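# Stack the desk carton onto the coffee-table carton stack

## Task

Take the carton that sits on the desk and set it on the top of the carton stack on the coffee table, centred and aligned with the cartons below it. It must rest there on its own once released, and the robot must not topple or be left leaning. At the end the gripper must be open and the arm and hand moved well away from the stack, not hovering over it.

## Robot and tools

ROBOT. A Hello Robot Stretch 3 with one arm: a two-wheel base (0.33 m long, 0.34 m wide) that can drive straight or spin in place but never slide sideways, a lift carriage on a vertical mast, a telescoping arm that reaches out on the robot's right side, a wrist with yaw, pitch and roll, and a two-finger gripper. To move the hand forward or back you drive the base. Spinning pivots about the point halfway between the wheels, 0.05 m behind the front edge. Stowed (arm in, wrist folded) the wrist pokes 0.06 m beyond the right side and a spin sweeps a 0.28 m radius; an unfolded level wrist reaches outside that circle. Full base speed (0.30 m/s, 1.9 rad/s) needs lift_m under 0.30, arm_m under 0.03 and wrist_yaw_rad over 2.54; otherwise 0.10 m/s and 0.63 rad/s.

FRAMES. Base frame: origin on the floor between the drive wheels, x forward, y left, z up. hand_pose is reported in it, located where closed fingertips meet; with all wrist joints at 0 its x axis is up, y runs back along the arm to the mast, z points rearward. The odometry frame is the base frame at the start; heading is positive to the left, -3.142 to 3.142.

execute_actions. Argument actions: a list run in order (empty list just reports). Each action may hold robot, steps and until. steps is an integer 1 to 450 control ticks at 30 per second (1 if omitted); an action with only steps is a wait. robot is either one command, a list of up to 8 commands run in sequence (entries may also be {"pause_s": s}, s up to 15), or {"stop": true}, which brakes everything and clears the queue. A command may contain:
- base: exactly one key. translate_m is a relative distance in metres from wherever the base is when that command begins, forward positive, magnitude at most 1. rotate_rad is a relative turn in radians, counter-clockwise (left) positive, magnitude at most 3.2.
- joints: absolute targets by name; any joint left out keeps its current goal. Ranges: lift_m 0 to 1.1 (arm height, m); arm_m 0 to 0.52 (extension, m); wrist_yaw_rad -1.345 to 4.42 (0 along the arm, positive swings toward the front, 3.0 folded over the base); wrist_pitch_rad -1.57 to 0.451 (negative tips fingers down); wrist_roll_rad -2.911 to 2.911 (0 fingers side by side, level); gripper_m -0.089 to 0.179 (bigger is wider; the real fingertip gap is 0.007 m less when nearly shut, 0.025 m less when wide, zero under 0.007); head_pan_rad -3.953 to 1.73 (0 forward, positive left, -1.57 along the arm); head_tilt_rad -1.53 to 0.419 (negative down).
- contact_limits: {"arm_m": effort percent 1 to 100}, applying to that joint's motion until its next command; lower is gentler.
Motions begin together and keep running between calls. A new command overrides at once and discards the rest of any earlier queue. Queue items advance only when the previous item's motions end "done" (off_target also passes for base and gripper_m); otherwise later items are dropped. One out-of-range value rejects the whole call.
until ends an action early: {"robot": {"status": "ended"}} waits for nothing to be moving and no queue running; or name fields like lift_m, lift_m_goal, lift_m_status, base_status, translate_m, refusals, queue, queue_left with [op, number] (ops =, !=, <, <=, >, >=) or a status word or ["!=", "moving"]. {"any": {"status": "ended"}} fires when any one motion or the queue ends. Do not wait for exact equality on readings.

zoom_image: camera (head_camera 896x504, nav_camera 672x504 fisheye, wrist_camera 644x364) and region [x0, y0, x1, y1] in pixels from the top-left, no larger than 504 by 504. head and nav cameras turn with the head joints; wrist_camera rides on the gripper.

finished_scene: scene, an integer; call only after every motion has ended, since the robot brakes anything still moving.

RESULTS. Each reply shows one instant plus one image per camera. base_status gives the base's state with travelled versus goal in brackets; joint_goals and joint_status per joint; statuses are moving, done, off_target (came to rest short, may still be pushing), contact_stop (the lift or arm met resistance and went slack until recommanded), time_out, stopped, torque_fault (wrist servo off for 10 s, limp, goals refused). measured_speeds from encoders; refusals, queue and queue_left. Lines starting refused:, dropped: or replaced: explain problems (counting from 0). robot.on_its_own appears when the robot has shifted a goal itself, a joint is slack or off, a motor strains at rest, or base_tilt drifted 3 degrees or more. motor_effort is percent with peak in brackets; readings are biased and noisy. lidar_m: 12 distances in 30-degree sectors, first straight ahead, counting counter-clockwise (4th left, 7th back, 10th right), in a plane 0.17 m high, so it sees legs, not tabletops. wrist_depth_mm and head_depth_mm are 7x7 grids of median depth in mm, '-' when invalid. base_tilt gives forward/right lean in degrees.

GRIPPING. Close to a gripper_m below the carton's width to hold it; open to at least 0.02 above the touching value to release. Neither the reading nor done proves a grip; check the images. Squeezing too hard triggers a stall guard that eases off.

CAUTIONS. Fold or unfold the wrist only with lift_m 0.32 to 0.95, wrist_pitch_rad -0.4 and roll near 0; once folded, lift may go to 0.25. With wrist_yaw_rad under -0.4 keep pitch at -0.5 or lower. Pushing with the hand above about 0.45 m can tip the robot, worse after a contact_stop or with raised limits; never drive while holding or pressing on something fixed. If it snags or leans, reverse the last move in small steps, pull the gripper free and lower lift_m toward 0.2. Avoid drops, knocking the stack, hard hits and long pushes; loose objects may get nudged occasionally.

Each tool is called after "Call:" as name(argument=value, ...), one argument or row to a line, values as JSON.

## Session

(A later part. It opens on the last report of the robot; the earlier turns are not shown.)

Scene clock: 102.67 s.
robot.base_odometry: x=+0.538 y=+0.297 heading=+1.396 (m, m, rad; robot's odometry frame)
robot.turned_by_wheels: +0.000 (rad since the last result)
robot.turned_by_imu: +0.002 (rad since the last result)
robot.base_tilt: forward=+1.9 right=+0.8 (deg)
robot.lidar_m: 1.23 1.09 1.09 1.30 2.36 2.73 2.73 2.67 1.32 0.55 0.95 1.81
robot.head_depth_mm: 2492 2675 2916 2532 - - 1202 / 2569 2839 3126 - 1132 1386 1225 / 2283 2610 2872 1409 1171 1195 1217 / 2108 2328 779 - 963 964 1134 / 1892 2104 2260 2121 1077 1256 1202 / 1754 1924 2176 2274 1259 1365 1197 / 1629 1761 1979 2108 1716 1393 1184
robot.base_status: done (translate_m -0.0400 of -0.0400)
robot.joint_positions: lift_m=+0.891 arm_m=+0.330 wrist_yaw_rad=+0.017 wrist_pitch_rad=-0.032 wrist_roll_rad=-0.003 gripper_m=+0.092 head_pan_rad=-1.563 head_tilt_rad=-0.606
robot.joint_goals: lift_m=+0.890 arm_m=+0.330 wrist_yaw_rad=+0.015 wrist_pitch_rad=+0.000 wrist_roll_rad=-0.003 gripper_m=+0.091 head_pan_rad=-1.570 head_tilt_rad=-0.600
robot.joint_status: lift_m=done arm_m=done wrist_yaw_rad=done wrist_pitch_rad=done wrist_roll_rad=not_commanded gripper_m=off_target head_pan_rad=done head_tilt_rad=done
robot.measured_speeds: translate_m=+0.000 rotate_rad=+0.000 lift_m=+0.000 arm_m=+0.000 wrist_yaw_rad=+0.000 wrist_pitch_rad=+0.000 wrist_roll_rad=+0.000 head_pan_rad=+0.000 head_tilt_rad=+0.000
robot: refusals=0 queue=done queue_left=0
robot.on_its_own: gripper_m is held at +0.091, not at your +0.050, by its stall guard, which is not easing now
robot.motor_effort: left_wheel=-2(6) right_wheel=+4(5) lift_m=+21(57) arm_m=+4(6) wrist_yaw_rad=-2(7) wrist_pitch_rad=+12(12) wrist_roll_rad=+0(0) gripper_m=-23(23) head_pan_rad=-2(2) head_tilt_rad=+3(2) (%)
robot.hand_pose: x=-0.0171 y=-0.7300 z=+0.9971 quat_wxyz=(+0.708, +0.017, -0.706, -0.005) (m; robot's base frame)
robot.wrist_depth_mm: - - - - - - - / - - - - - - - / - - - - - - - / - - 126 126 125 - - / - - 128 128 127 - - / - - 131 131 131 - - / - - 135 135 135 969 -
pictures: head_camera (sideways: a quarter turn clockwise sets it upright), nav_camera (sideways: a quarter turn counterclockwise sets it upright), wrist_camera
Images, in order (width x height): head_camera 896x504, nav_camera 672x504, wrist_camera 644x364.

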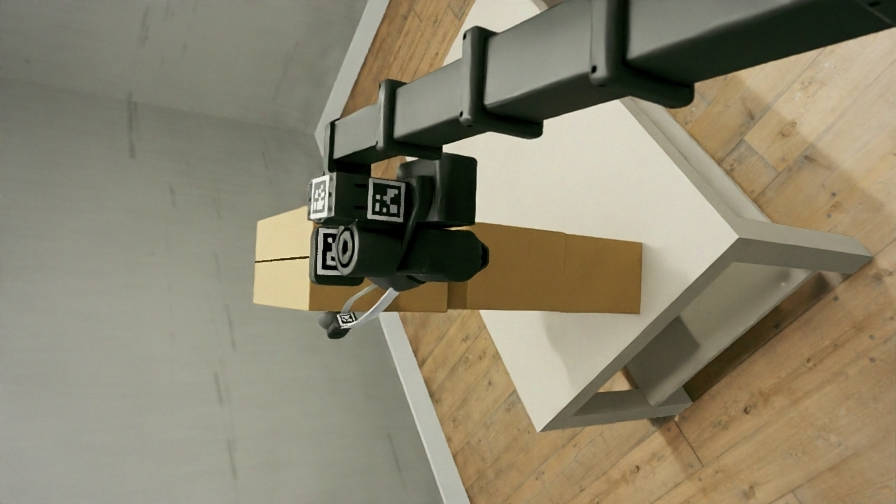

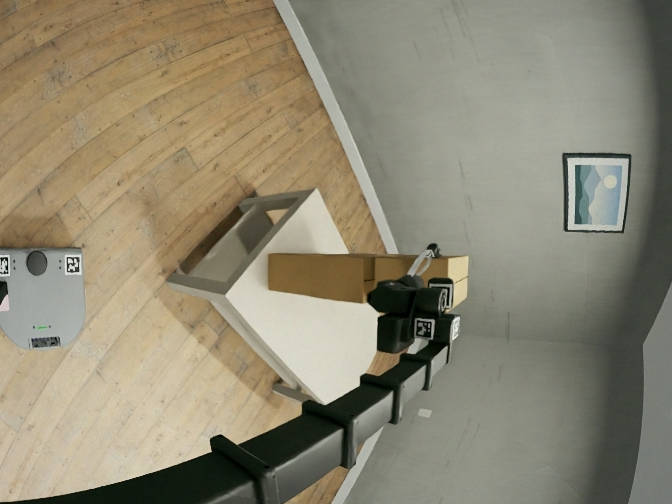

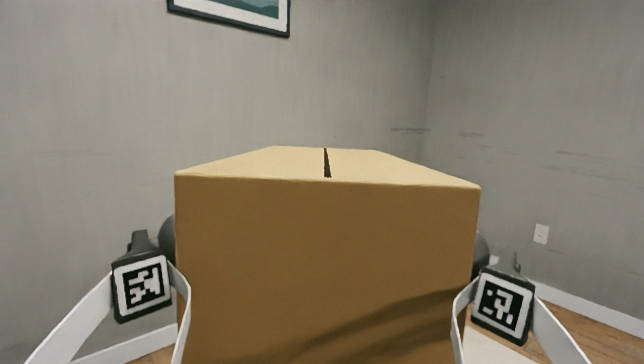

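Close; gap 21px ≈ 0.034.

Call:
execute_actions(
  actions=[
    {"robot":[{"base":{"translate_m":-0.004}},{"joints":{"lift_m":0.85},"contact_limits":{}}],"steps":450,"until":{"robot":{"status":"ended"}}},
  ],
)

Call:
zoom_image(
  camera="head_camera",
  region=[240,180,560,360],
)

action 0: robot: command 1 of the queue: "contact_limits" must be an object like {"arm_m": 10}; or leave it out

Region (240, 180, 560, 360) of head_camera's 896x504 image, scaled by 1.575, with more detail than that image has; it fills the top 284 rows of this view, and the rest is white.

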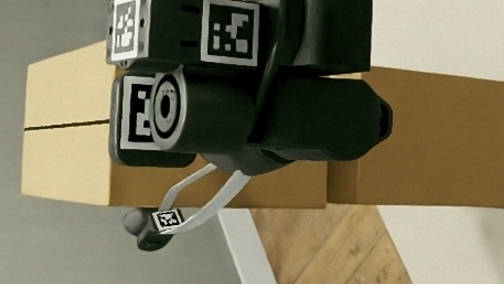

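Call:
execute_actions(
  actions=[
    {"robot":[{"base":{"translate_m":-0.004}},{"joints":{"lift_m":0.853}}],"steps":450,"until":{"robot":{"status":"ended"}}},
  ],
)

Call:
zoom_image(
  camera="head_camera",
  region=[240,180,560,360],
)

Scene clock: 110.27 s.
robot.base_odometry: x=+0.537 y=+0.293 heading=+1.396 (m, m, rad; robot's odometry frame)
robot.turned_by_wheels: +0.000 (rad since the last result)
robot.turned_by_imu: +0.001 (rad since the last result)
robot.base_tilt: forward=+2.0 right=+0.7 (deg)
robot.lidar_m: 1.23 1.09 1.10 1.30 2.37 2.73 2.72 2.66 1.32 0.55 0.95 1.81
robot.head_depth_mm: 2489 2649 2888 2430 1522 - - / 2524 2908 3105 2660 - 1361 1216 / 2317 2626 3039 - 1174 1212 1224 / 2108 2385 830 - 970 962 1128 / 1939 2129 2310 2110 1072 1228 1194 / 1750 1944 2165 2268 1222 1365 1188 / 1632 1787 1972 2105 1722 1397 1185
robot.base_status: done (translate_m -0.0040 of -0.0040)
robot.joint_positions: lift_m=+0.854 arm_m=+0.330 wrist_yaw_rad=+0.017 wrist_pitch_rad=-0.032 wrist_roll_rad=-0.003 gripper_m=+0.092 head_pan_rad=-1.563 head_tilt_rad=-0.606
robot.joint_goals: lift_m=+0.853 arm_m=+0.330 wrist_yaw_rad=+0.015 wrist_pitch_rad=+0.000 wrist_roll_rad=-0.003 gripper_m=+0.091 head_pan_rad=-1.570 head_tilt_rad=-0.600
robot.joint_status: lift_m=done arm_m=done wrist_yaw_rad=done wrist_pitch_rad=done wrist_roll_rad=not_commanded gripper_m=off_target head_pan_rad=done head_tilt_rad=done
robot.measured_speeds: translate_m=+0.000 rotate_rad=+0.000 lift_m=+0.000 arm_m=+0.000 wrist_yaw_rad=+0.000 wrist_pitch_rad=+0.000 wrist_roll_rad=+0.000 head_pan_rad=+0.000 head_tilt_rad=+0.000
robot: refusals=0 queue=done queue_left=0
robot.on_its_own: gripper_m is held at +0.091, not at your +0.050, by its stall guard, which is not easing now
robot.motor_effort: left_wheel=-1(4) right_wheel=+3(5) lift_m=+21(24) arm_m=+4(4) wrist_yaw_rad=-2(2) wrist_pitch_rad=+12(12) wrist_roll_rad=+0(0) gripper_m=-23(22) head_pan_rad=-2(2) head_tilt_rad=+1(1) (%)
robot.hand_pose: x=-0.0171 y=-0.7300 z=+0.9601 quat_wxyz=(+0.708, +0.018, -0.706, -0.005) (m; robot's base frame)
robot.wrist_depth_mm: - - - - - - - / - - - - - - - / - - - - - - - / - - 125 126 126 - - / - - 128 127 127 - - / - - 132 131 131 - - / - - 135 136 135 857 -
pictures: head_camera (sideways: a quarter turn clockwise sets it upright), nav_camera (sideways: a quarter turn counterclockwise sets it upright), wrist_camera
Images, in order (width x height): head_camera 896x504, nav_camera 672x504, wrist_camera 644x364.

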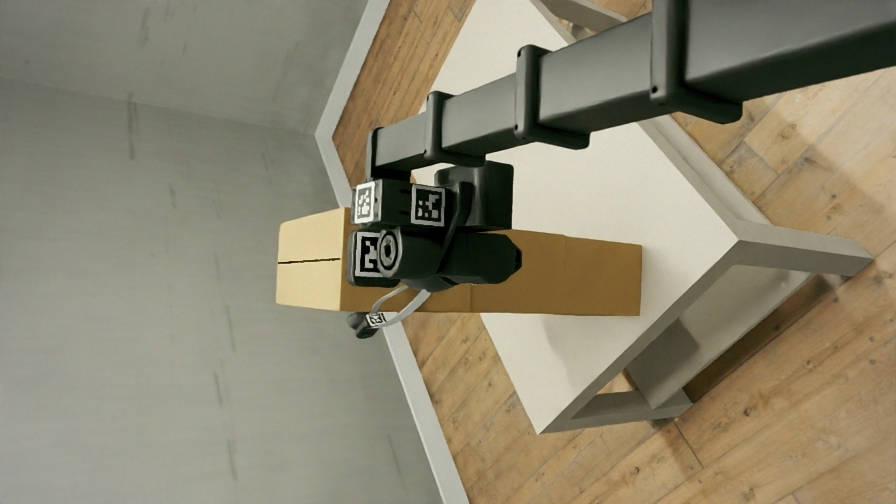

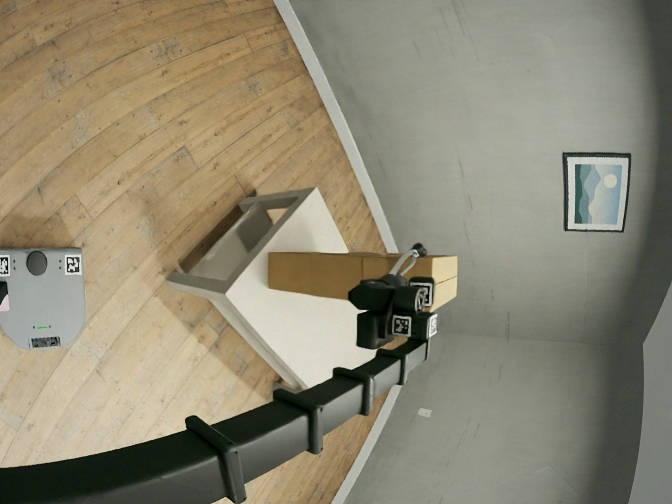

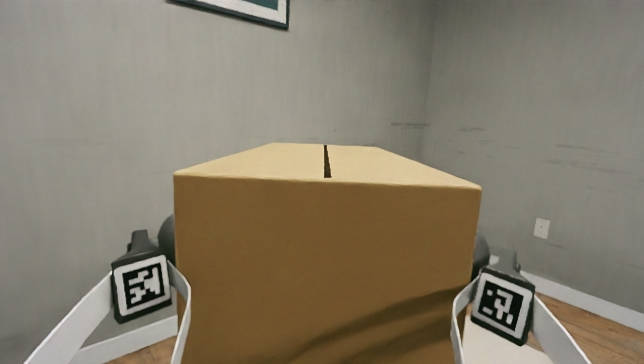

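Region (240, 180, 560, 360) of head_camera's 896x504 image, scaled by 1.575, with more detail than that image has; it fills the top 284 rows of this view, and the rest is white.

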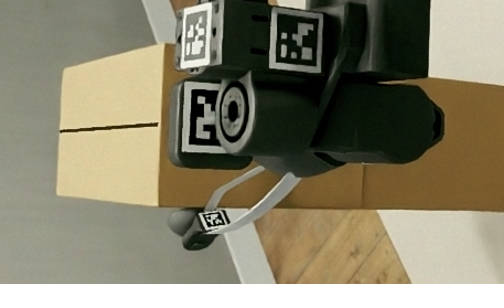

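Call:
execute_actions(
  actions=[
    {"robot":[{"joints":{"lift_m":0.863}},{"joints":{"arm_m":0.345}},{"joints":{"lift_m":0.847}},{"joints":{"gripper_m":0.179}},{"joints":{"arm_m":0,"lift_m":0.8}}],"steps":450,"until":{"robot":{"status":"ended"}}},
  ],
)

Scene clock: 120.00 s.
robot.base_odometry: x=+0.537 y=+0.293 heading=+1.396 (m, m, rad; robot's odometry frame)
robot.turned_by_wheels: +0.000 (rad since the last result)
robot.turned_by_imu: +0.003 (rad since the last result)
robot.base_tilt: forward=+2.0 right=+0.7 (deg)
robot.lidar_m: 1.23 1.09 1.10 1.30 2.36 2.73 2.71 2.67 1.32 0.55 0.95 1.81
robot.head_depth_mm: 2511 2685 2896 2448 1521 1483 1292 / 2589 2884 3119 1565 1230 1422 1291 / 2338 2636 2984 1535 1177 1232 1282 / 2092 2346 787 803 965 996 - / 1911 2122 2290 2109 1068 1236 1178 / 1765 1933 2182 2253 1220 1367 1185 / 1643 1774 1982 2115 1711 1406 1182
robot.base_status: done (translate_m -0.0040 of -0.0040)
robot.joint_positions: lift_m=+0.801 arm_m=+0.000 wrist_yaw_rad=+0.017 wrist_pitch_rad=-0.022 wrist_roll_rad=-0.003 gripper_m=+0.179 head_pan_rad=-1.563 head_tilt_rad=-0.606
robot.joint_goals: lift_m=+0.800 arm_m=+0.000 wrist_yaw_rad=+0.015 wrist_pitch_rad=+0.000 wrist_roll_rad=-0.003 gripper_m=+0.179 head_pan_rad=-1.570 head_tilt_rad=-0.600
robot.joint_status: lift_m=done arm_m=done wrist_yaw_rad=done wrist_pitch_rad=done wrist_roll_rad=not_commanded gripper_m=done head_pan_rad=done head_tilt_rad=done
robot.measured_speeds: translate_m=+0.000 rotate_rad=+0.000 lift_m=+0.000 arm_m=+0.000 wrist_yaw_rad=+0.000 wrist_pitch_rad=+0.000 wrist_roll_rad=+0.000 head_pan_rad=+0.000 head_tilt_rad=+0.000
robot: refusals=0 queue=done queue_left=0
robot.motor_effort: left_wheel=-1(1) right_wheel=+2(3) lift_m=+21(58) arm_m=-3(2) wrist_yaw_rad=-1(2) wrist_pitch_rad=+8(12) wrist_roll_rad=+0(0) gripper_m=-1(98) head_pan_rad=-1(2) head_tilt_rad=+2(1) (%)
robot.hand_pose: x=-0.0172 y=-0.4009 z=+0.9096 quat_wxyz=(+0.708, +0.014, -0.706, -0.002) (m; robot's base frame)
robot.wrist_depth_mm: - - - - - - - / - - - - - - - / - - - 462 - - - / - - - 478 - - - / - - - 500 - - - / - - - 524 - - - / - - 788 544 801 838 -
pictures: head_camera (sideways: a quarter turn clockwise sets it upright), nav_camera (sideways: a quarter turn counterclockwise sets it upright), wrist_camera
Images, in order (width x height): head_camera 896x504, nav_camera 672x504, wrist_camera 644x364.

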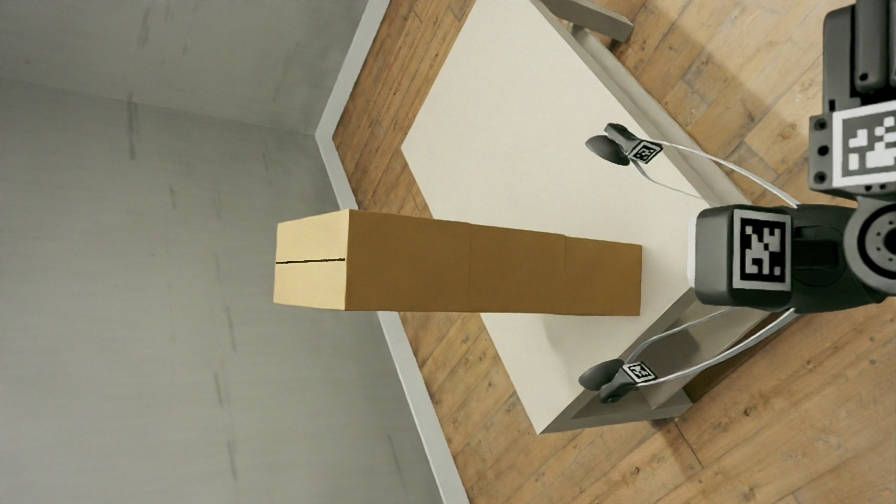

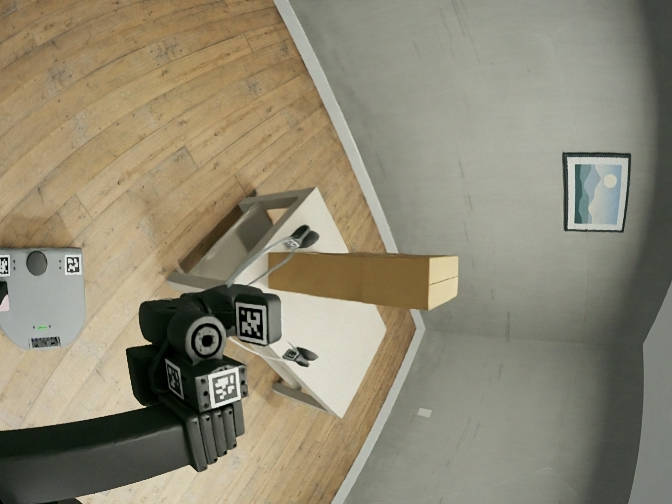

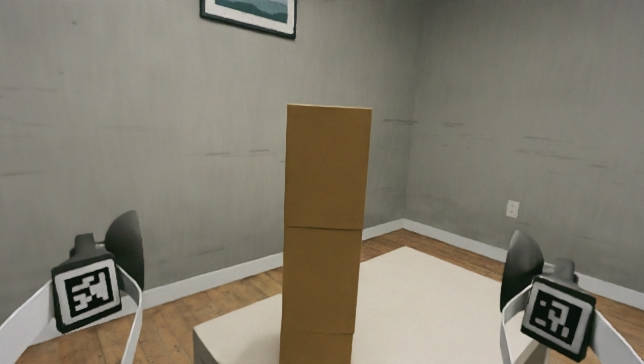

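Call:
finished_scene(
  scene=1,
)

The scene is finished: the task was done.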